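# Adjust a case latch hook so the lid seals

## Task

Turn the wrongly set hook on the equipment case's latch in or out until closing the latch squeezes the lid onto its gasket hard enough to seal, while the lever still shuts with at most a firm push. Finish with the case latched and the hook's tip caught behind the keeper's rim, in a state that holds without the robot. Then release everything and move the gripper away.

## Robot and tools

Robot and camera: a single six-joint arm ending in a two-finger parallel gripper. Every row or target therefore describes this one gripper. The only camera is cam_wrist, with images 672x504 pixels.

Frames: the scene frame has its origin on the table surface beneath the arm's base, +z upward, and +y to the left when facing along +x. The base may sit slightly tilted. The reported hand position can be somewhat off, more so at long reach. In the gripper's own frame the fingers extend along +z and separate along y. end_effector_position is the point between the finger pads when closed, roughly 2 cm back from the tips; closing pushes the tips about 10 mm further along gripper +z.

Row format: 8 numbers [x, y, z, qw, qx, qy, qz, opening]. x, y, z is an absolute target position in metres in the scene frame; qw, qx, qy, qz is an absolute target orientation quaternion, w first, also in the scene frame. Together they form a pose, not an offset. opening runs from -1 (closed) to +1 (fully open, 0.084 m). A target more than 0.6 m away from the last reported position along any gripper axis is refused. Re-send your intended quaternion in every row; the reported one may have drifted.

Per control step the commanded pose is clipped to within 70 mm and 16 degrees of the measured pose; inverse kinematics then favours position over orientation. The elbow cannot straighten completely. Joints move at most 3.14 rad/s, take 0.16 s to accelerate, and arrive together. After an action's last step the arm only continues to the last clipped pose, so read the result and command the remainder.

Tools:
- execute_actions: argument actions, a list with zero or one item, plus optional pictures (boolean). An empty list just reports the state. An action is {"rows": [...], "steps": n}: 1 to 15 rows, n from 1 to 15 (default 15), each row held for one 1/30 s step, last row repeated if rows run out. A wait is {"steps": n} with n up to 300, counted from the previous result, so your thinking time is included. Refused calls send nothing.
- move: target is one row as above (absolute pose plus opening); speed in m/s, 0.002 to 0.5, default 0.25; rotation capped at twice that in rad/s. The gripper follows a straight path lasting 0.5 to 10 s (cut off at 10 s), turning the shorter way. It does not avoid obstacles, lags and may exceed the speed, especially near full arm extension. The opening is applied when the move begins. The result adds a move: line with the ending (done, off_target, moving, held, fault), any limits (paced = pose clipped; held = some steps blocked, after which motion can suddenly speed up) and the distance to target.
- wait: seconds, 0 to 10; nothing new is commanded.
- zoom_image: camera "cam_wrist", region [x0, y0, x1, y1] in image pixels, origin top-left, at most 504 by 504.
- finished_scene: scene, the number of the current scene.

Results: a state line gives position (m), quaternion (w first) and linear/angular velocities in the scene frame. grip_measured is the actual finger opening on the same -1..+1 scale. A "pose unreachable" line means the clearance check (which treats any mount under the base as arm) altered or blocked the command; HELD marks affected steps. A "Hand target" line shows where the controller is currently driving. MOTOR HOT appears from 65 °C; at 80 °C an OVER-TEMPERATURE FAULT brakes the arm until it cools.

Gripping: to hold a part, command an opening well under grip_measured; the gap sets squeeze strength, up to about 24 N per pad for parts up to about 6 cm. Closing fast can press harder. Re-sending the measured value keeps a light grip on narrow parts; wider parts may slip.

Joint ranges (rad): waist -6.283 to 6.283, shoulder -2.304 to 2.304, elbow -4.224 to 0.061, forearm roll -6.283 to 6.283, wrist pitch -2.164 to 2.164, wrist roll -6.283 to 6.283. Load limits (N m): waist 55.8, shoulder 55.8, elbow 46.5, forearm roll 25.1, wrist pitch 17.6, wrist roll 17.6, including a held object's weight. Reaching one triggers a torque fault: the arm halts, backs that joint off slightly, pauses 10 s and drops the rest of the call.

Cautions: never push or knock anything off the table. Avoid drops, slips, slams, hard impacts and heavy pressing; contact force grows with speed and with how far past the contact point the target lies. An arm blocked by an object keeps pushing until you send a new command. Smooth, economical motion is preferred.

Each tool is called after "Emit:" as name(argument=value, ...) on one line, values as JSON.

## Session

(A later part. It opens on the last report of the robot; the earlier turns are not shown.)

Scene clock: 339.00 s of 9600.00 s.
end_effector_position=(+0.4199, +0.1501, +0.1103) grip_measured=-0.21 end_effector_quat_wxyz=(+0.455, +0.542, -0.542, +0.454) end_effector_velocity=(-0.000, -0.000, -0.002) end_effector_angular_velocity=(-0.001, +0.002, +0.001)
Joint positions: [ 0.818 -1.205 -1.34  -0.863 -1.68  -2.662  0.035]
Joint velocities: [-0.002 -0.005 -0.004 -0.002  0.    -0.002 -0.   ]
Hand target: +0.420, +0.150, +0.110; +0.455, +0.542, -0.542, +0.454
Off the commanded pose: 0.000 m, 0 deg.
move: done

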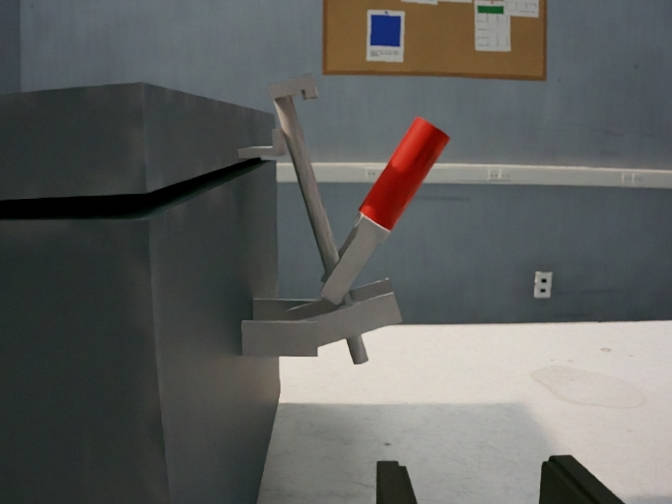

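Emit:
move(target=[0.45,0.08,0.29,0,-0.383,0.924,0,-0.2], speed=0.5)

Emit:
move(target=[0.487,-0.0245,0.27,0,0.707,0.707,0,-0.2], speed=0.5)

Emit:
move(target=[0.487,-0.0245,0.262,0,0.924,-0.383,0,-0.2], speed=0.5)

Emit:
move(target=[0.49,-0.0245,0.258,0.131,0,-0.991,0,-0.2], speed=0.5)

Emit:
move(target=[0.481,-0.0245,0.225,0.131,0,-0.991,0,-0.2], speed=0.06)

Emit:
move(target=[0.481,-0.0245,0.225,0.131,0,-0.991,0,-1])

Scene clock: 352.20 s of 9600.00 s.
end_effector_position=(+0.4492, +0.0797, +0.2884) grip_measured=-0.22 end_effector_quat_wxyz=(-0.001, -0.382, +0.924, -0.000) end_effector_velocity=(-0.000, -0.001, +0.001) end_effector_angular_velocity=(+0.011, -0.004, -0.004)
Joint positions: [ 0.675  0.284 -0.341 -1.164 -0.516 -2.296  0.035]
Joint velocities: [-0.008  0.015  0.008  0.     0.012 -0.006  0.   ]
Hand target: +0.449, +0.080, +0.289; -0.001, -0.382, +0.924, +0.000
Off the commanded pose: 0.002 m, 0 deg.
move: done

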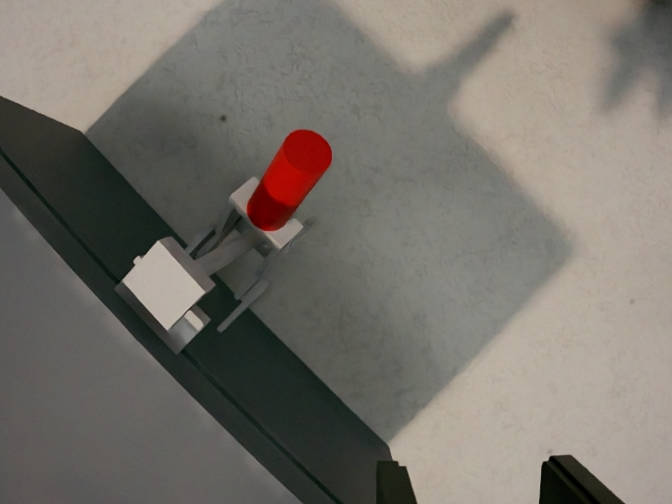

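Scene clock: 355.23 s of 9600.00 s.
end_effector_position=(+0.4867, -0.0238, +0.2699) grip_measured=-0.22 end_effector_quat_wxyz=(-0.002, +0.707, +0.707, -0.000) end_effector_velocity=(-0.000, -0.000, -0.000) end_effector_angular_velocity=(-0.010, -0.009, -0.009)
Joint positions: [ 0.245  0.359 -0.351 -1.05  -0.307 -0.431  0.035]
Joint velocities: [ 0.008  0.001  0.006 -0.056 -0.007  0.071  0.   ]
Hand target: +0.487, -0.024, +0.270; -0.002, +0.707, +0.707, -0.000
Off the commanded pose: 0.001 m, 0 deg.
move: done

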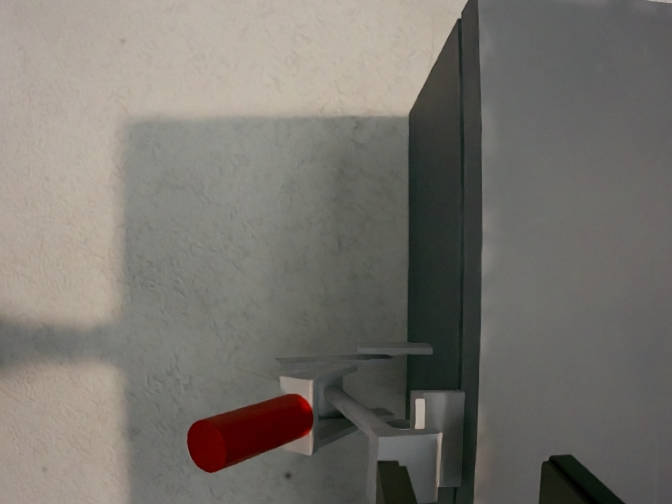

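Scene clock: 358.57 s of 9600.00 s.
end_effector_position=(+0.4871, -0.0245, +0.2621) grip_measured=-0.22 end_effector_quat_wxyz=(-0.000, +0.924, -0.383, -0.001) end_effector_velocity=(-0.000, +0.000, -0.000) end_effector_angular_velocity=(-0.011, -0.012, -0.003)
Joint positions: [ 0.235  0.332 -0.351 -1.13  -0.29   2.001  0.035]
Joint velocities: [ 0.012  0.001  0.007 -0.076 -0.01   0.087 -0.   ]
Hand target: +0.487, -0.025, +0.262; -0.000, +0.924, -0.383, -0.000
Off the commanded pose: 0.000 m, 0 deg.
move: done

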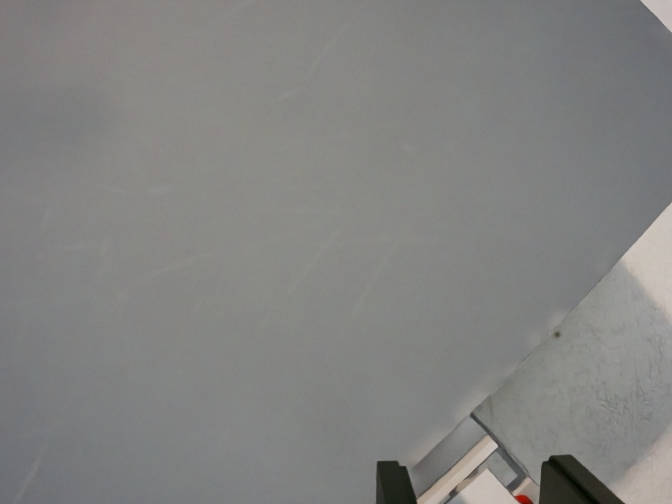

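Scene clock: 361.53 s of 9600.00 s.
end_effector_position=(+0.4897, -0.0242, +0.2583) grip_measured=-0.22 end_effector_quat_wxyz=(-0.132, -0.001, +0.991, +0.001) end_effector_velocity=(-0.001, -0.000, -0.000) end_effector_angular_velocity=(-0.005, +0.001, -0.010)
Joint positions: [ 0.206  0.188 -0.526 -0.498 -0.469  3.73   0.035]
Joint velocities: [ 0.001 -0.001  0.001 -0.004 -0.001  0.016  0.   ]
Hand target: +0.490, -0.024, +0.258; -0.132, -0.000, +0.991, +0.001
Off the commanded pose: 0.001 m, 0 deg.
move: done

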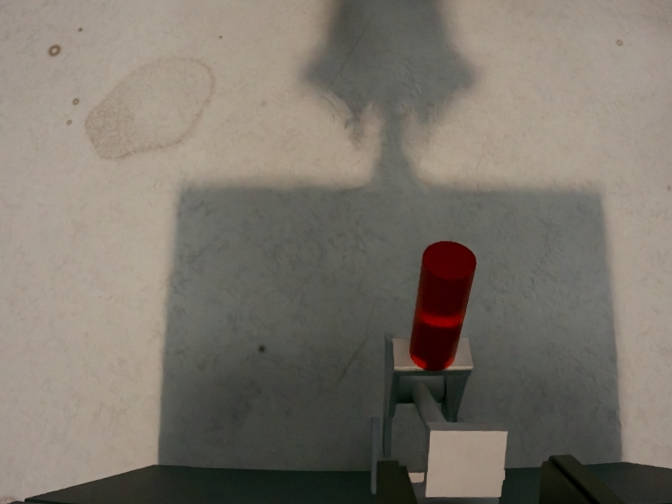

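Scene clock: 362.50 s of 9600.00 s.
end_effector_position=(+0.4810, -0.0245, +0.2253) grip_measured=-0.22 end_effector_quat_wxyz=(-0.131, +0.000, +0.991, +0.000) end_effector_velocity=(+0.000, -0.000, -0.002) end_effector_angular_velocity=(-0.002, -0.002, -0.001)
Joint positions: [ 0.183  0.102 -0.515 -0.607 -0.379  3.83   0.035]
Joint velocities: [-0.    -0.005 -0.    -0.012  0.005  0.014 -0.   ]
Hand target: +0.481, -0.025, +0.225; -0.131, +0.000, +0.991, -0.000
Off the commanded pose: 0.000 m, 0 deg.
move: done

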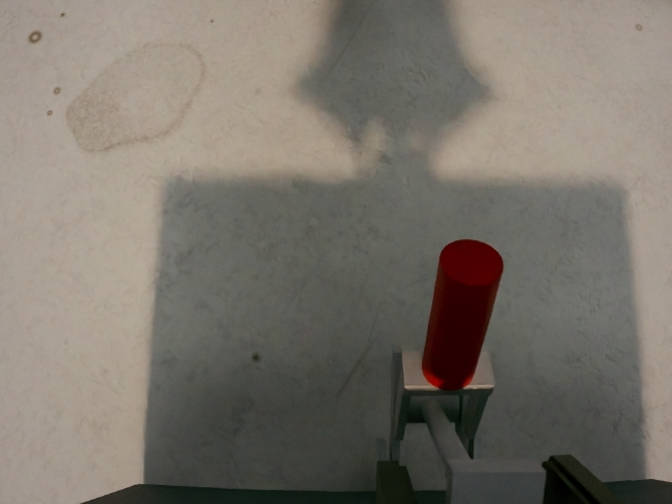

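Scene clock: 363.20 s of 9600.00 s.
end_effector_position=(+0.4810, -0.0244, +0.2250) grip_measured=-0.51 end_effector_quat_wxyz=(-0.131, -0.000, +0.991, +0.000) end_effector_velocity=(+0.001, -0.000, +0.000) end_effector_angular_velocity=(-0.001, -0.001, +0.001)
Joint positions: [ 0.183  0.101 -0.515 -0.607 -0.379  3.832  0.022]
Joint velocities: [-0.     0.    -0.001 -0.001 -0.001 -0.001  0.   ]
Hand target: +0.481, -0.025, +0.225; -0.131, -0.000, +0.991, -0.000
Off the commanded pose: 0.000 m, 0 deg.
move: done

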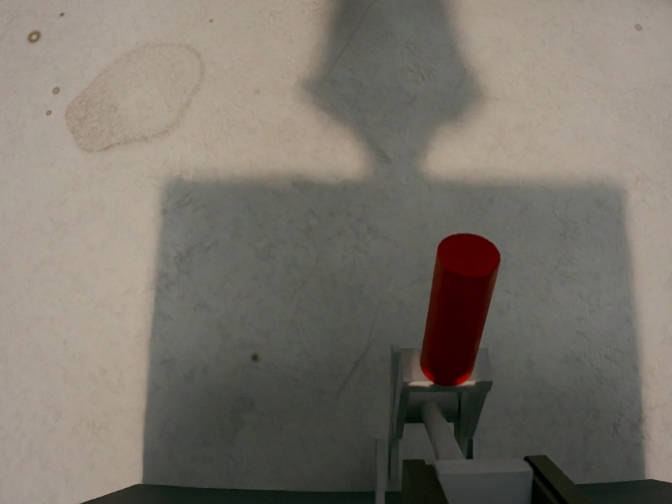

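Emit:
move(target=[0.451,-0.0245,0.229,0,0,-1,0,-1], speed=0.1)

Emit:
move(target=[0.451,-0.0245,0.229,0,0.924,-0.383,0,-1], speed=0.5)

Emit:
move(target=[0.451,-0.0245,0.229,0,0.707,0.707,0,-1], speed=0.5)

Emit:
move(target=[0.451,-0.0245,0.229,0,-0.383,0.924,0,-1], speed=0.5)

Emit:
move(target=[0.451,-0.0245,0.229,0,-1,0,0,-1], speed=0.5)

Scene clock: 369.30 s of 9600.00 s.
end_effector_position=(+0.4516, -0.0246, +0.2289) grip_measured=-0.51 end_effector_quat_wxyz=(+0.000, +0.000, +1.000, -0.000) end_effector_velocity=(-0.000, -0.001, -0.001) end_effector_angular_velocity=(-0.003, -0.019, -0.002)
Joint positions: [ 0.215  0.26  -0.273 -1.686 -0.255  4.915  0.022]
Joint velocities: [ 0.002  0.003  0.012 -0.102 -0.009  0.105  0.   ]
Hand target: +0.452, -0.025, +0.229; +0.001, +0.000, +1.000, -0.001
Off the commanded pose: 0.001 m, 0 deg.
move: done

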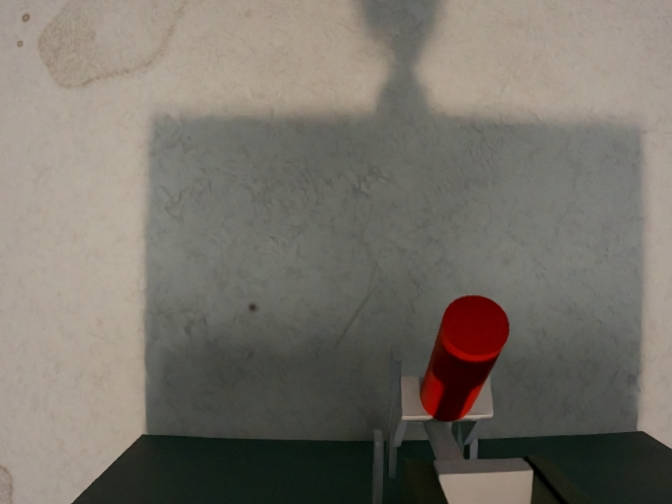

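Scene clock: 372.57 s of 9600.00 s.
end_effector_position=(+0.4513, -0.0245, +0.2290) grip_measured=-0.51 end_effector_quat_wxyz=(-0.001, +0.924, -0.383, +0.001) end_effector_velocity=(-0.004, -0.000, -0.001) end_effector_angular_velocity=(-0.007, +0.025, +0.005)
Joint positions: [ 0.215  0.262 -0.271 -1.701 -0.254  2.575  0.022]
Joint velocities: [ 0.005 -0.007 -0.006  0.108 -0.004 -0.105 -0.   ]
Hand target: +0.451, -0.024, +0.229; -0.000, +0.924, -0.383, +0.000
Off the commanded pose: 0.000 m, 0 deg.
move: done

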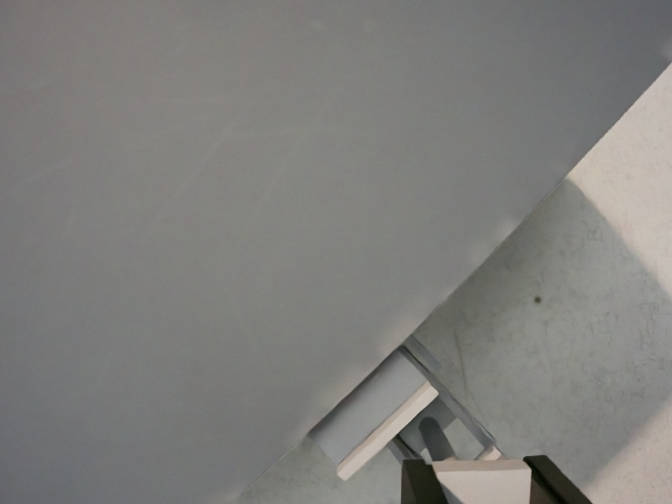

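Scene clock: 375.83 s of 9600.00 s.
end_effector_position=(+0.4512, -0.0246, +0.2289) grip_measured=-0.51 end_effector_quat_wxyz=(+0.001, +0.707, +0.707, +0.001) end_effector_velocity=(-0.001, -0.000, +0.000) end_effector_angular_velocity=(-0.008, +0.022, +0.003)
Joint positions: [ 0.215  0.262 -0.271 -1.703 -0.255  0.22   0.022]
Joint velocities: [ 0.005 -0.006 -0.011  0.117 -0.006 -0.112 -0.   ]
Hand target: +0.451, -0.024, +0.229; +0.000, +0.707, +0.707, +0.000
Off the commanded pose: 0.000 m, 0 deg.
move: done

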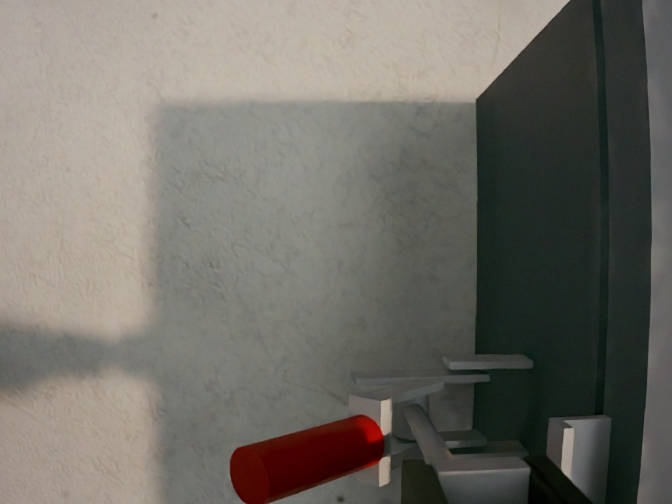

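Scene clock: 379.10 s of 9600.00 s.
end_effector_position=(+0.4511, -0.0245, +0.2289) grip_measured=-0.51 end_effector_quat_wxyz=(+0.002, -0.383, +0.924, -0.000) end_effector_velocity=(-0.001, -0.000, +0.000) end_effector_angular_velocity=(-0.008, +0.022, +0.004)
Joint positions: [ 0.215  0.262 -0.27  -1.703 -0.254 -2.137  0.022]
Joint velocities: [ 0.006 -0.006 -0.01   0.117 -0.006 -0.114 -0.   ]
Hand target: +0.451, -0.024, +0.229; +0.000, -0.383, +0.924, -0.000
Off the commanded pose: 0.000 m, 0 deg.
move: done

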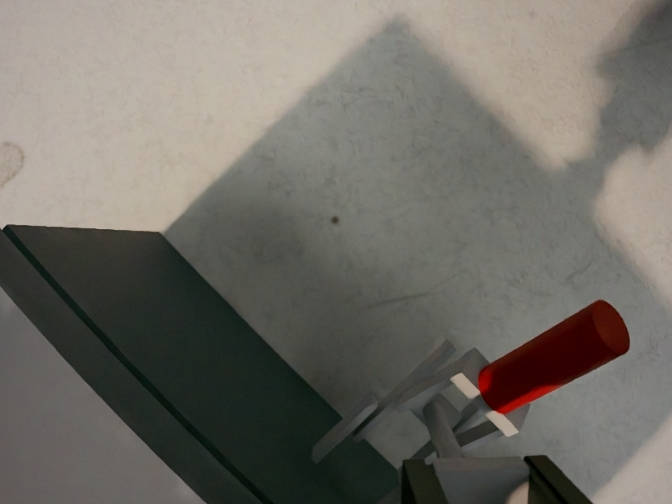

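Scene clock: 382.37 s of 9600.00 s.
end_effector_position=(+0.4510, -0.0244, +0.2289) grip_measured=-0.51 end_effector_quat_wxyz=(-0.001, +1.000, -0.000, +0.001) end_effector_velocity=(-0.000, -0.001, +0.001) end_effector_angular_velocity=(-0.009, +0.020, +0.003)
Joint positions: [ 0.215  0.262 -0.27  -1.703 -0.254 -4.493  0.022]
Joint velocities: [ 0.005 -0.006 -0.012  0.117 -0.007 -0.113 -0.   ]
Hand target: +0.451, -0.024, +0.229; -0.000, +1.000, -0.000, +0.000
Off the commanded pose: 0.000 m, 0 deg.
move: done

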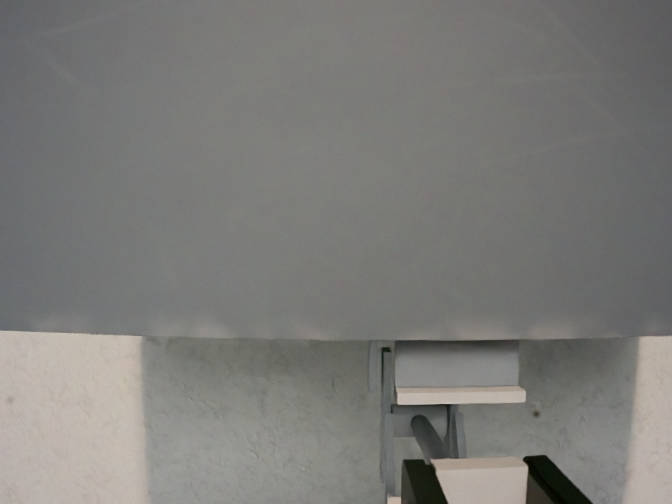

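Emit:
move(target=[0.480,-0.0245,0.229,0,0.993,0,-0.122,-1], speed=0.1)

Emit:
move(target=[0.480,-0.0245,0.229,0,0.993,0,-0.122,-0.2])

Emit:
move(target=[0.487,-0.0245,0.26,0,0.993,0,-0.122,-0.2], speed=0.1)

Emit:
move(target=[0.45,0.08,0.29,0,-0.707,0.707,0,-1], speed=0.5)

Emit:
move(target=[0.425,0.06,0.2,0.5,0.5,-0.5,0.5,-1], speed=0.5)

Scene clock: 387.80 s of 9600.00 s.
end_effector_position=(+0.4794, -0.0242, +0.2292) grip_measured=-0.51 end_effector_quat_wxyz=(+0.000, +0.992, +0.000, -0.123) end_effector_velocity=(+0.001, -0.000, +0.000) end_effector_angular_velocity=(+0.009, +0.009, -0.001)
Joint positions: [ 0.189  0.124 -0.499 -0.631 -0.373 -5.567  0.022]
Joint velocities: [-0.008 -0.003 -0.008  0.046 -0.002 -0.053 -0.   ]
Hand target: +0.479, -0.024, +0.229; -0.000, +0.992, +0.000, -0.123
Off the commanded pose: 0.001 m, 0 deg.
move: done

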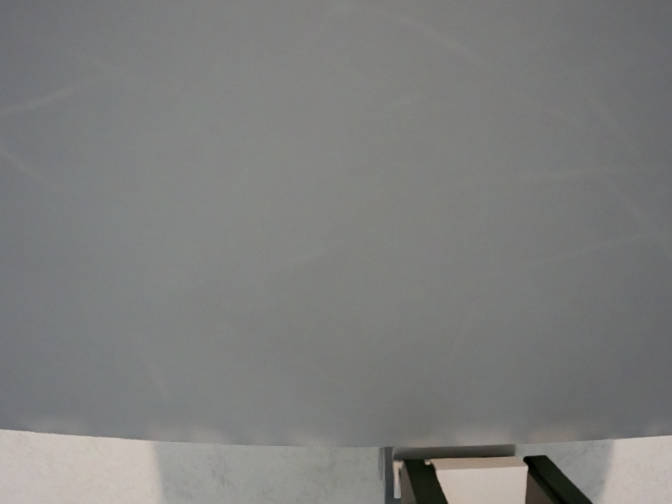

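Scene clock: 388.50 s of 9600.00 s.
end_effector_position=(+0.4800, -0.0245, +0.2290) grip_measured=-0.22 end_effector_quat_wxyz=(+0.000, +0.993, +0.000, -0.122) end_effector_velocity=(-0.001, +0.000, -0.000) end_effector_angular_velocity=(+0.001, +0.000, -0.000)
Joint positions: [ 0.188  0.124 -0.499 -0.633 -0.371 -5.567  0.035]
Joint velocities: [-0.    -0.     0.001  0.     0.002 -0.    -0.   ]
Hand target: +0.480, -0.024, +0.229; -0.000, +0.993, -0.000, -0.122
Off the commanded pose: 0.000 m, 0 deg.
move: done

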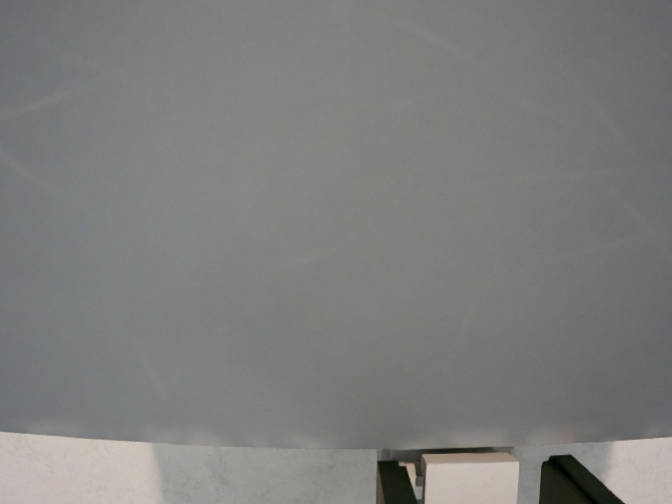

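Scene clock: 389.37 s of 9600.00 s.
end_effector_position=(+0.4869, -0.0245, +0.2597) grip_measured=-0.22 end_effector_quat_wxyz=(-0.000, +0.993, +0.000, -0.122) end_effector_velocity=(+0.001, +0.000, +0.002) end_effector_angular_velocity=(+0.001, -0.001, -0.000)
Joint positions: [ 0.21   0.207 -0.506 -0.529 -0.454 -5.662  0.035]
Joint velocities: [ 0.001  0.005 -0.     0.007 -0.004 -0.007  0.   ]
Hand target: +0.487, -0.024, +0.260; -0.000, +0.993, +0.000, -0.122
Off the commanded pose: 0.000 m, 0 deg.
move: done

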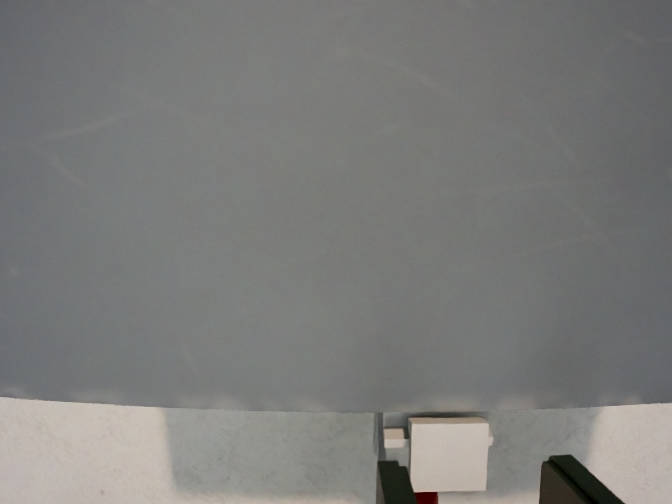

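Scene clock: 392.07 s of 9600.00 s.
end_effector_position=(+0.4507, +0.0791, +0.2899) grip_measured=-1.00 end_effector_quat_wxyz=(-0.000, +0.707, -0.707, +0.001) end_effector_velocity=(-0.001, -0.000, -0.000) end_effector_angular_velocity=(-0.009, -0.010, -0.001)
Joint positions: [ 0.675  0.289 -0.341 -1.163 -0.519 -3.086  0.   ]
Joint velocities: [ 0.011 -0.003  0.005 -0.027 -0.012  0.036  0.   ]
Hand target: +0.451, +0.079, +0.290; -0.000, +0.707, -0.707, +0.002
Off the commanded pose: 0.001 m, 0 deg.
move: done; limits=paced

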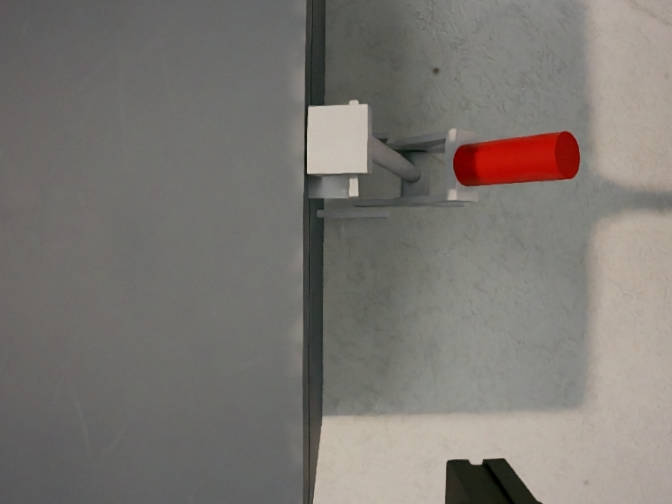

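Scene clock: 394.30 s of 9600.00 s.
end_effector_position=(+0.4262, +0.0607, +0.2015) grip_measured=-1.00 end_effector_quat_wxyz=(+0.499, +0.501, -0.500, +0.500) end_effector_velocity=(-0.001, -0.001, -0.001) end_effector_angular_velocity=(-0.012, +0.001, -0.000)
Joint positions: [ 0.745 -0.995 -1.049 -0.844 -1.773 -2.591  0.   ]
Joint velocities: [-0.004 -0.008 -0.005  0.004 -0.008  0.003  0.   ]
Hand target: +0.426, +0.061, +0.201; +0.499, +0.501, -0.500, +0.501
Off the commanded pose: 0.002 m, 0 deg.
move: done

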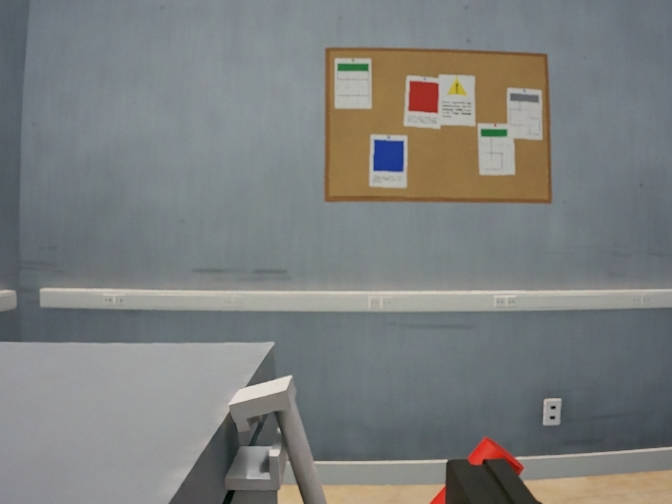

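Emit:
move(target=[0.425,-0.012,0.19,0.5,0.5,-0.5,0.5,-1], speed=0.15)

Emit:
move(target=[0.395,-0.012,0.162,0.5,0.5,-0.5,0.5,-1], speed=0.05)

Emit:
move(target=[0.379,-0.012,0.1335,0.5,0.5,-0.5,0.5,-1], speed=0.04)

Emit:
move(target=[0.374,-0.012,0.1175,0.5,0.5,-0.5,0.5,-1], speed=0.03)

Scene clock: 400.67 s of 9600.00 s.
end_effector_position=(+0.4251, -0.0116, +0.1900) grip_measured=-1.00 end_effector_quat_wxyz=(+0.500, +0.500, -0.500, +0.500) end_effector_velocity=(+0.000, -0.002, -0.000) end_effector_angular_velocity=(-0.001, -0.001, -0.000)
Joint positions: [ 0.618 -0.952 -0.932 -0.958 -1.725 -2.534  0.   ]
Joint velocities: [-0.004  0.001  0.002 -0.003 -0.     0.002  0.   ]
Hand target: +0.425, -0.012, +0.190; +0.500, +0.500, -0.500, +0.500
Off the commanded pose: 0.000 m, 0 deg.
move: done

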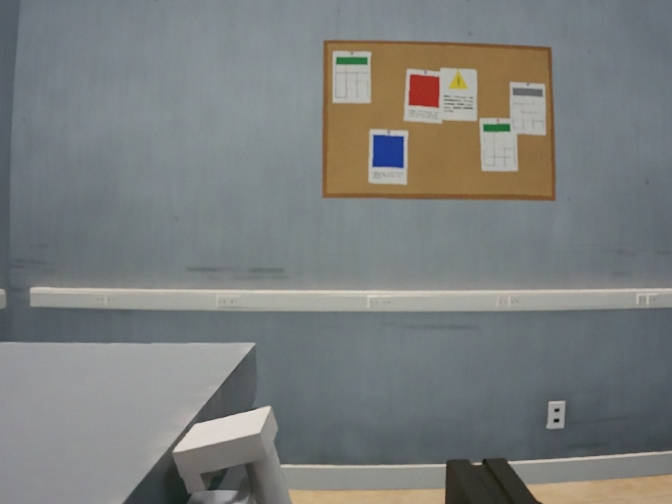

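Scene clock: 401.87 s of 9600.00 s.
end_effector_position=(+0.3952, -0.0121, +0.1622) grip_measured=-1.00 end_effector_quat_wxyz=(+0.500, +0.500, -0.500, +0.500) end_effector_velocity=(-0.001, -0.000, -0.001) end_effector_angular_velocity=(-0.000, +0.001, +0.000)
Joint positions: [ 0.617 -1.045 -0.952 -0.951 -1.684 -2.474  0.   ]
Joint velocities: [ 0.    -0.004 -0.001  0.     0.002  0.002  0.   ]
Hand target: +0.395, -0.012, +0.162; +0.500, +0.500, -0.500, +0.500
Off the commanded pose: 0.000 m, 0 deg.
move: done

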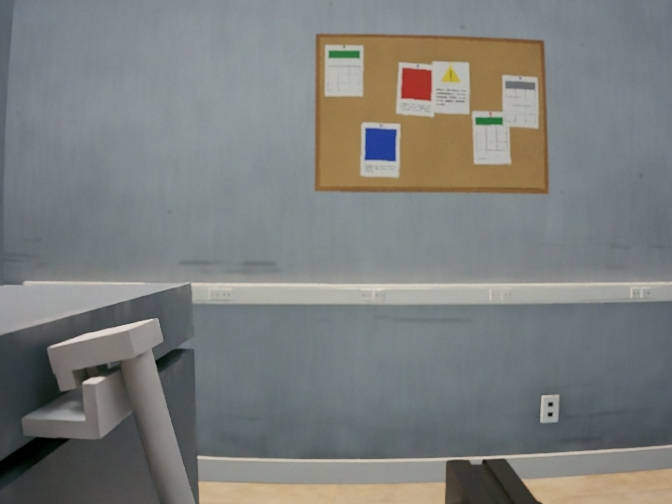

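Scene clock: 403.07 s of 9600.00 s.
end_effector_position=(+0.3792, -0.0120, +0.1338) grip_measured=-1.00 end_effector_quat_wxyz=(+0.500, +0.500, -0.500, +0.500) end_effector_velocity=(-0.001, +0.000, -0.002) end_effector_angular_velocity=(+0.003, -0.000, -0.003)
Joint positions: [ 0.604 -1.127 -0.999 -0.96  -1.665 -2.444  0.   ]
Joint velocities: [-0.001 -0.004 -0.004 -0.     0.003  0.     0.   ]
Hand target: +0.379, -0.012, +0.134; +0.500, +0.500, -0.500, +0.500
Off the commanded pose: 0.000 m, 0 deg.
move: done

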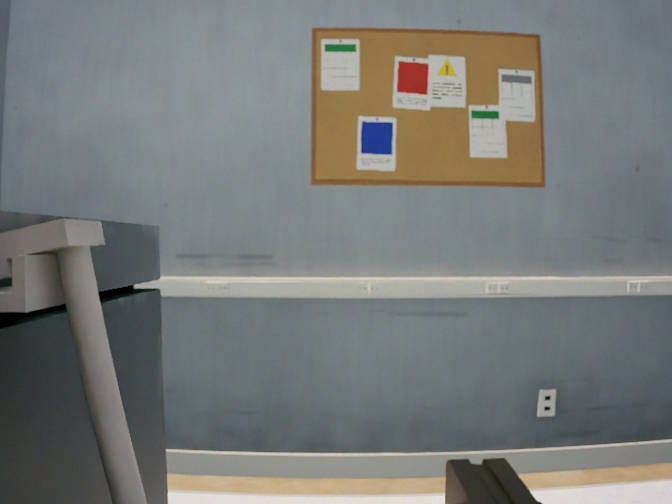

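Scene clock: 403.97 s of 9600.00 s.
end_effector_position=(+0.3740, -0.0120, +0.1177) grip_measured=-1.00 end_effector_quat_wxyz=(+0.500, +0.500, -0.500, +0.500) end_effector_velocity=(-0.000, +0.000, -0.002) end_effector_angular_velocity=(+0.001, -0.001, -0.001)
Joint positions: [ 0.593 -1.169 -1.031 -0.97  -1.66  -2.435  0.   ]
Joint velocities: [-0.001 -0.003 -0.004 -0.001  0.001  0.001  0.   ]
Hand target: +0.374, -0.012, +0.118; +0.500, +0.500, -0.500, +0.500
Off the commanded pose: 0.000 m, 0 deg.
move: done

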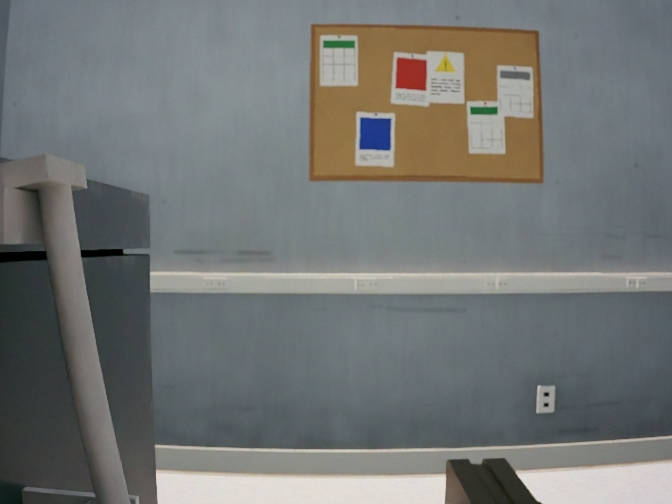

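Emit:
move(target=[0.373,-0.012,0.101,0.5,0.5,-0.5,0.5,-1], speed=0.02)

Emit:
move(target=[0.374,-0.012,0.0845,0.5,0.5,-0.5,0.5,-1], speed=0.02)

Scene clock: 407.30 s of 9600.00 s.
end_effector_position=(+0.3729, -0.0120, +0.1012) grip_measured=-1.00 end_effector_quat_wxyz=(+0.500, +0.500, -0.500, +0.500) end_effector_velocity=(+0.001, +0.000, -0.002) end_effector_angular_velocity=(-0.001, -0.001, +0.000)
Joint positions: [ 0.578 -1.208 -1.07  -0.984 -1.661 -2.434  0.   ]
Joint velocities: [-0.002 -0.004 -0.006 -0.002 -0.002 -0.     0.   ]
Hand target: +0.373, -0.012, +0.101; +0.500, +0.500, -0.500, +0.500
Off the commanded pose: 0.000 m, 0 deg.
move: done

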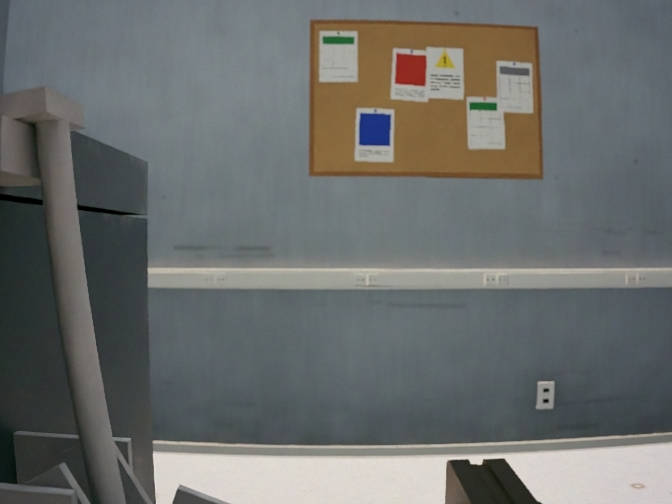

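Scene clock: 408.40 s of 9600.00 s.
end_effector_position=(+0.3739, -0.0120, +0.0846) grip_measured=-1.00 end_effector_quat_wxyz=(+0.500, +0.500, -0.500, +0.500) end_effector_velocity=(+0.000, -0.000, -0.001) end_effector_angular_velocity=(-0.002, -0.000, +0.002)
Joint positions: [ 0.563 -1.245 -1.112 -1.    -1.666 -2.437  0.   ]
Joint velocities: [-0.002 -0.005 -0.005 -0.002 -0.004  0.     0.   ]
Hand target: +0.374, -0.012, +0.084; +0.500, +0.500, -0.500, +0.500
Off the commanded pose: 0.000 m, 0 deg.
move: done

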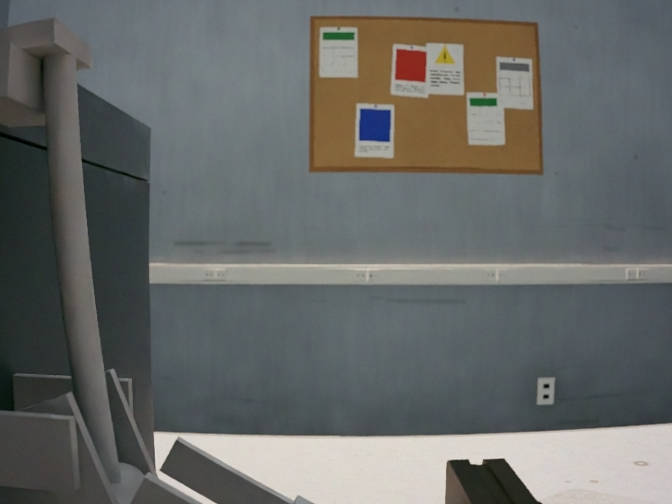

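Emit:
move(target=[0.379,-0.012,0.0685,0.5,0.5,-0.5,0.5,-1], speed=0.02)

Emit:
move(target=[0.386,-0.012,0.056,0.5,0.5,-0.5,0.5,-1], speed=0.02)

Emit:
move(target=[0.386,0.03,0.065,0.5,0.5,-0.5,0.5,-1], speed=0.1)

Emit:
move(target=[0.42,0.15,0.11,0.455,0.542,-0.542,0.455,-1], speed=0.2)

Emit:
zoom_image(camera="cam_wrist", region=[220,90,380,250])

Scene clock: 414.83 s of 9600.00 s.
end_effector_position=(+0.3789, -0.0119, +0.0686) grip_measured=-1.00 end_effector_quat_wxyz=(+0.500, +0.500, -0.500, +0.500) end_effector_velocity=(+0.001, +0.000, -0.001) end_effector_angular_velocity=(-0.003, -0.000, +0.002)
Joint positions: [ 0.545 -1.277 -1.159 -1.019 -1.676 -2.449  0.   ]
Joint velocities: [-0.002 -0.004 -0.006 -0.002 -0.005 -0.001  0.   ]
Hand target: +0.379, -0.012, +0.068; +0.500, +0.500, -0.500, +0.500
Off the commanded pose: 0.000 m, 0 deg.
move: done

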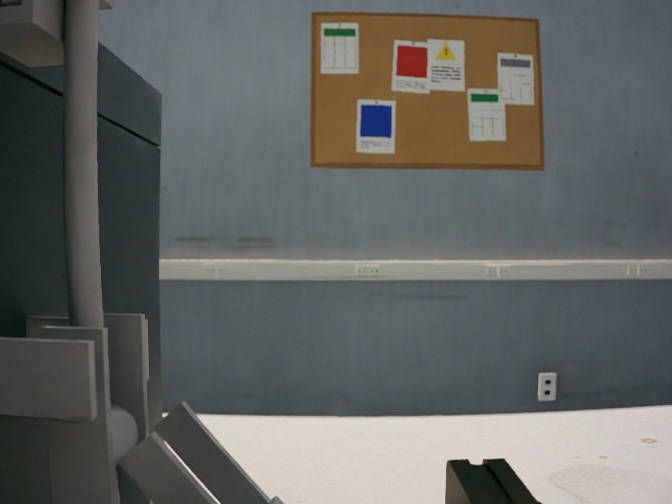

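Scene clock: 415.83 s of 9600.00 s.
end_effector_position=(+0.3859, -0.0119, +0.0562) grip_measured=-1.00 end_effector_quat_wxyz=(+0.500, +0.500, -0.500, +0.500) end_effector_velocity=(+0.001, -0.000, -0.001) end_effector_angular_velocity=(-0.001, +0.002, +0.001)
Joint positions: [ 0.53  -1.299 -1.199 -1.036 -1.687 -2.464  0.   ]
Joint velocities: [-0.002 -0.003 -0.004 -0.002 -0.002 -0.003  0.   ]
Hand target: +0.386, -0.012, +0.056; +0.500, +0.500, -0.500, +0.500
Off the commanded pose: 0.000 m, 0 deg.
move: done

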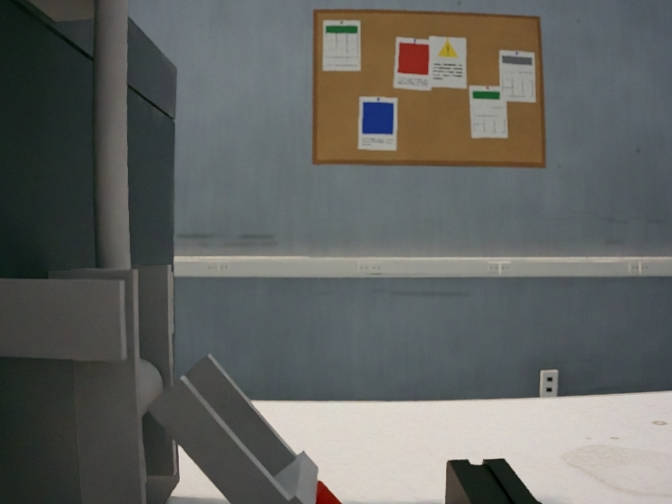

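Scene clock: 416.70 s of 9600.00 s.
end_effector_position=(+0.3859, +0.0296, +0.0650) grip_measured=-1.00 end_effector_quat_wxyz=(+0.500, +0.500, -0.500, +0.500) end_effector_velocity=(+0.001, +0.003, +0.000) end_effector_angular_velocity=(+0.001, -0.002, -0.001)
Joint positions: [ 0.607 -1.31  -1.25  -0.963 -1.703 -2.5    0.   ]
Joint velocities: [ 0.004 -0.001 -0.005  0.004 -0.001 -0.002  0.   ]
Hand target: +0.386, +0.030, +0.065; +0.500, +0.500, -0.500, +0.500
Off the commanded pose: 0.000 m, 0 deg.
move: done

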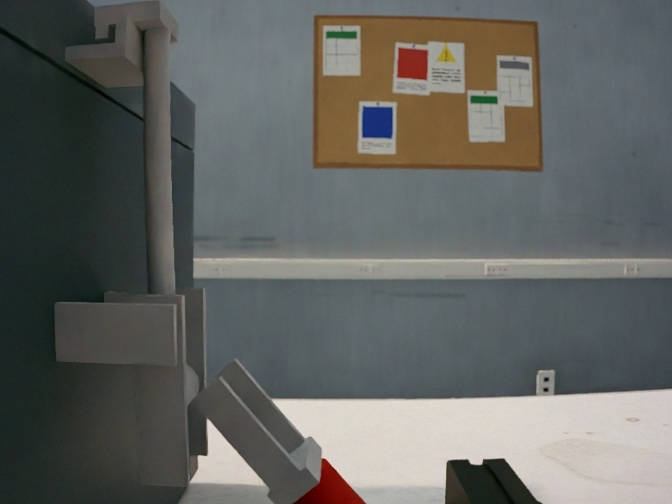

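Scene clock: 417.90 s of 9600.00 s.
end_effector_position=(+0.4196, +0.1494, +0.1098) grip_measured=-1.00 end_effector_quat_wxyz=(+0.455, +0.541, -0.541, +0.455) end_effector_velocity=(+0.001, +0.003, +0.001) end_effector_angular_velocity=(+0.004, -0.002, -0.000)
Joint positions: [ 0.817 -1.207 -1.34  -0.863 -1.68  -2.66   0.   ]
Joint velocities: [ 0.004  0.002 -0.004  0.002 -0.001 -0.002  0.   ]
Hand target: +0.420, +0.150, +0.110; +0.455, +0.541, -0.542, +0.455
Off the commanded pose: 0.001 m, 0 deg.
move: done

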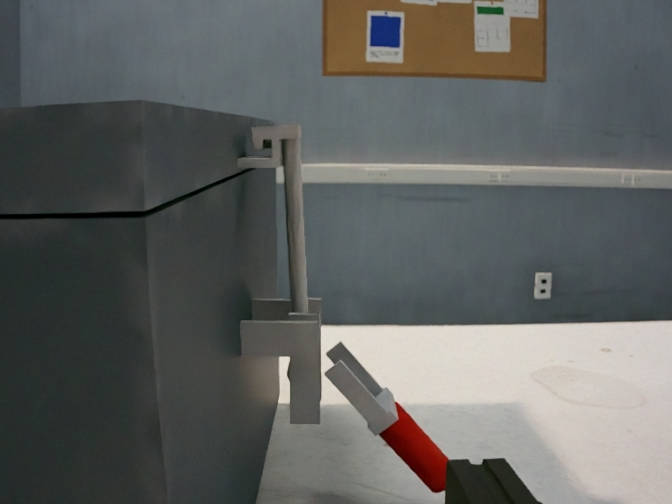

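Region (220, 90, 380, 250) of cam_wrist's 672x504 image, scaled by 3.150, with more detail than that image has.

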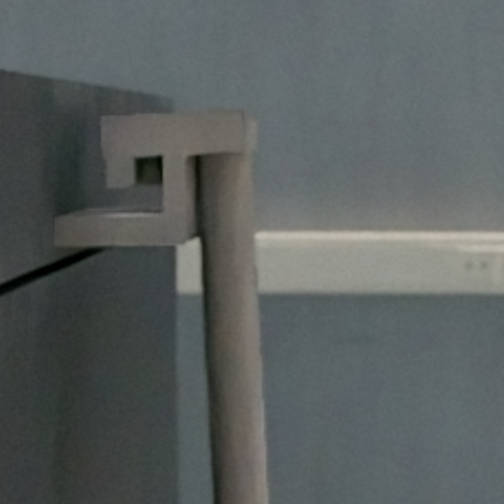

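Emit:
move(target=[0.45,0.15,0.128,0.5,0.5,-0.5,0.5,-1], speed=0.15)

Emit:
zoom_image(camera="cam_wrist", region=[180,150,380,300])

Scene clock: 425.43 s of 9600.00 s.
end_effector_position=(+0.4498, +0.1503, +0.1279) grip_measured=-1.00 end_effector_quat_wxyz=(+0.500, +0.500, -0.500, +0.500) end_effector_velocity=(+0.002, +0.000, +0.001) end_effector_angular_velocity=(-0.010, -0.000, +0.000)
Joint positions: [ 0.775 -1.252 -1.446 -0.837 -1.869 -2.696  0.   ]
Joint velocities: [-0.002 -0.003 -0.006  0.001 -0.011 -0.002  0.   ]
Hand target: +0.450, +0.150, +0.128; +0.500, +0.500, -0.500, +0.500
Off the commanded pose: 0.000 m, 0 deg.
move: done

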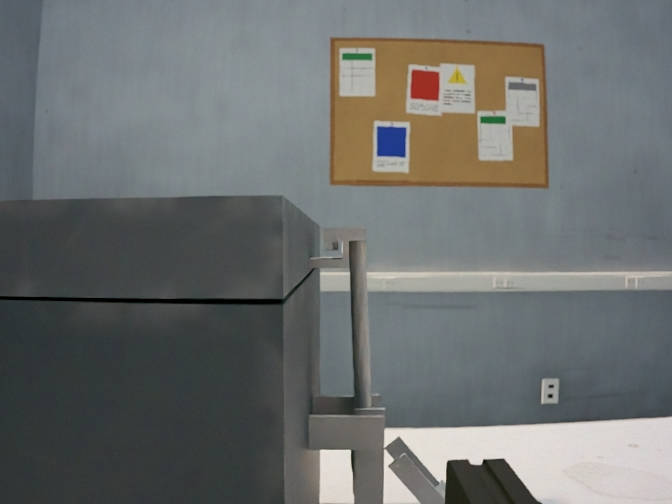

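Region (180, 150, 380, 300) of cam_wrist's 672x504 image, scaled by 2.520, with more detail than that image has; it fills the top 378 rows of this view, and the rest is white.

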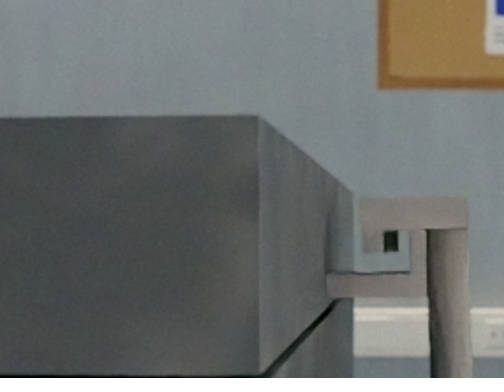

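Emit:
move(target=[0.445,0.04,0.04,0.406,0.579,-0.579,0.406,-1], speed=0.15)

Emit:
move(target=[0.445,-0.012,0.037,0.406,0.579,-0.579,0.406,-1], speed=0.05)

Emit:
move(target=[0.430,-0.012,0.040,0.406,0.579,-0.579,0.406,-1], speed=0.015)

Emit:
move(target=[0.420,-0.012,0.046,0.406,0.579,-0.579,0.406,-1], speed=0.015)

Scene clock: 438.10 s of 9600.00 s.
end_effector_position=(+0.4450, +0.0401, +0.0401) grip_measured=-1.00 end_effector_quat_wxyz=(+0.406, +0.579, -0.579, +0.406) end_effector_velocity=(-0.000, -0.002, -0.001) end_effector_angular_velocity=(+0.005, -0.001, +0.002)
Joint positions: [ 0.604 -1.129 -1.17  -1.161 -1.463 -2.593  0.   ]
Joint velocities: [-0.003  0.001  0.004 -0.008  0.005  0.004  0.   ]
Hand target: +0.445, +0.040, +0.040; +0.406, +0.579, -0.579, +0.406
Off the commanded pose: 0.000 m, 0 deg.
move: done

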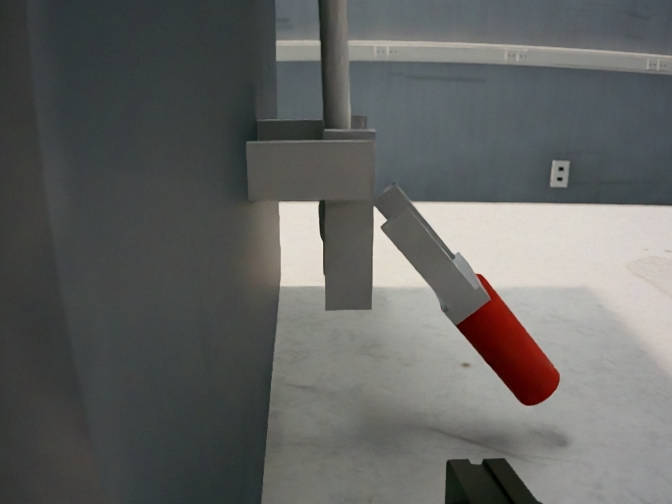

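Scene clock: 439.50 s of 9600.00 s.
end_effector_position=(+0.4451, -0.0116, +0.0370) grip_measured=-1.00 end_effector_quat_wxyz=(+0.406, +0.579, -0.579, +0.406) end_effector_velocity=(-0.001, -0.002, +0.000) end_effector_angular_velocity=(-0.000, +0.002, +0.002)
Joint positions: [ 0.516 -1.091 -1.087 -1.255 -1.446 -2.551  0.   ]
Joint velocities: [-0.003  0.001  0.004 -0.004  0.     0.     0.   ]
Hand target: +0.445, -0.012, +0.037; +0.406, +0.579, -0.579, +0.406
Off the commanded pose: 0.000 m, 0 deg.
move: done

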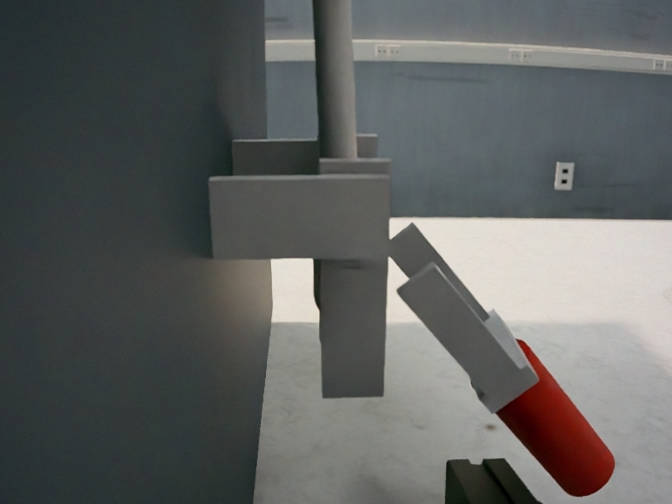

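Scene clock: 440.77 s of 9600.00 s.
end_effector_position=(+0.4302, -0.0121, +0.0400) grip_measured=-1.00 end_effector_quat_wxyz=(+0.406, +0.579, -0.579, +0.406) end_effector_velocity=(-0.002, -0.001, +0.001) end_effector_angular_velocity=(-0.001, +0.001, -0.001)
Joint positions: [ 0.528 -1.095 -1.059 -1.247 -1.436 -2.521  0.   ]
Joint velocities: [0.001 0.    0.005 0.002 0.001 0.004 0.   ]
Hand target: +0.430, -0.012, +0.040; +0.406, +0.579, -0.579, +0.406
Off the commanded pose: 0.000 m, 0 deg.
move: done

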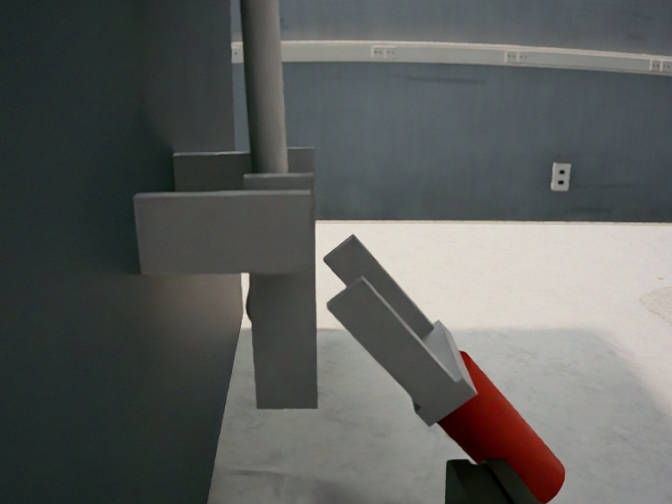

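Scene clock: 441.80 s of 9600.00 s.
end_effector_position=(+0.4202, -0.0121, +0.0459) grip_measured=-1.00 end_effector_quat_wxyz=(+0.406, +0.579, -0.579, +0.406) end_effector_velocity=(-0.002, -0.000, +0.001) end_effector_angular_velocity=(+0.001, +0.000, -0.001)
Joint positions: [ 0.54  -1.089 -1.032 -1.237 -1.429 -2.501  0.   ]
Joint velocities: [0.001 0.001 0.003 0.001 0.002 0.003 0.   ]
Hand target: +0.420, -0.012, +0.046; +0.406, +0.579, -0.579, +0.406
Off the commanded pose: 0.000 m, 0 deg.
move: done

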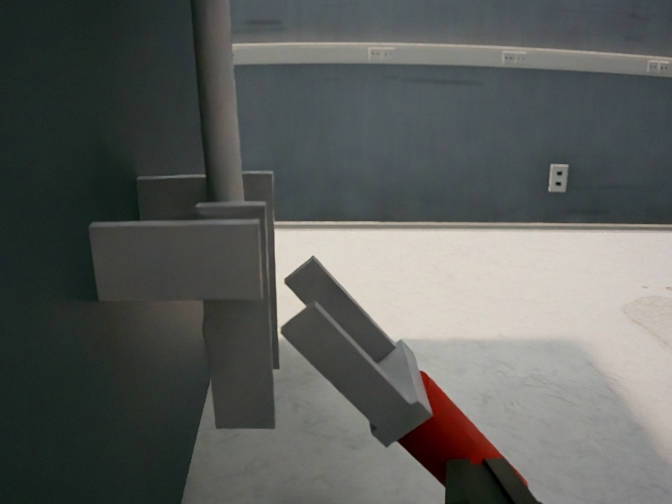

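Emit:
execute_actions(actions=[])

Scene clock: 451.03 s of 9600.00 s.
end_effector_position=(+0.4200, -0.0121, +0.0460) grip_measured=-1.00 end_effector_quat_wxyz=(+0.406, +0.579, -0.579, +0.406) end_effector_velocity=(-0.001, -0.000, +0.000) end_effector_angular_velocity=(-0.000, +0.001, -0.001)
Joint positions: [ 0.54  -1.089 -1.032 -1.237 -1.429 -2.501  0.   ]
Joint velocities: [-0.     0.     0.001  0.001  0.001  0.     0.   ]
Hand target: +0.420, -0.012, +0.046; +0.406, +0.579, -0.579, +0.406
Off the commanded pose: 0.000 m, 0 deg.
Steps of this call (steps 1 to 277: nothing new was sent). Readings (end_effector_position):
1: (+0.4201, -0.0121, +0.0460)
2: (+0.4201, -0.0121, +0.0460)
4: (+0.4201, -0.0121, +0.0460)
8: (+0.4201, -0.0121, +0.0460)
277: the state above

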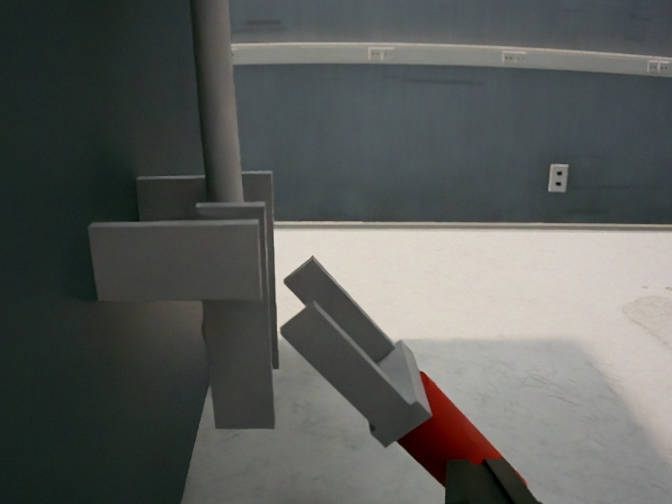

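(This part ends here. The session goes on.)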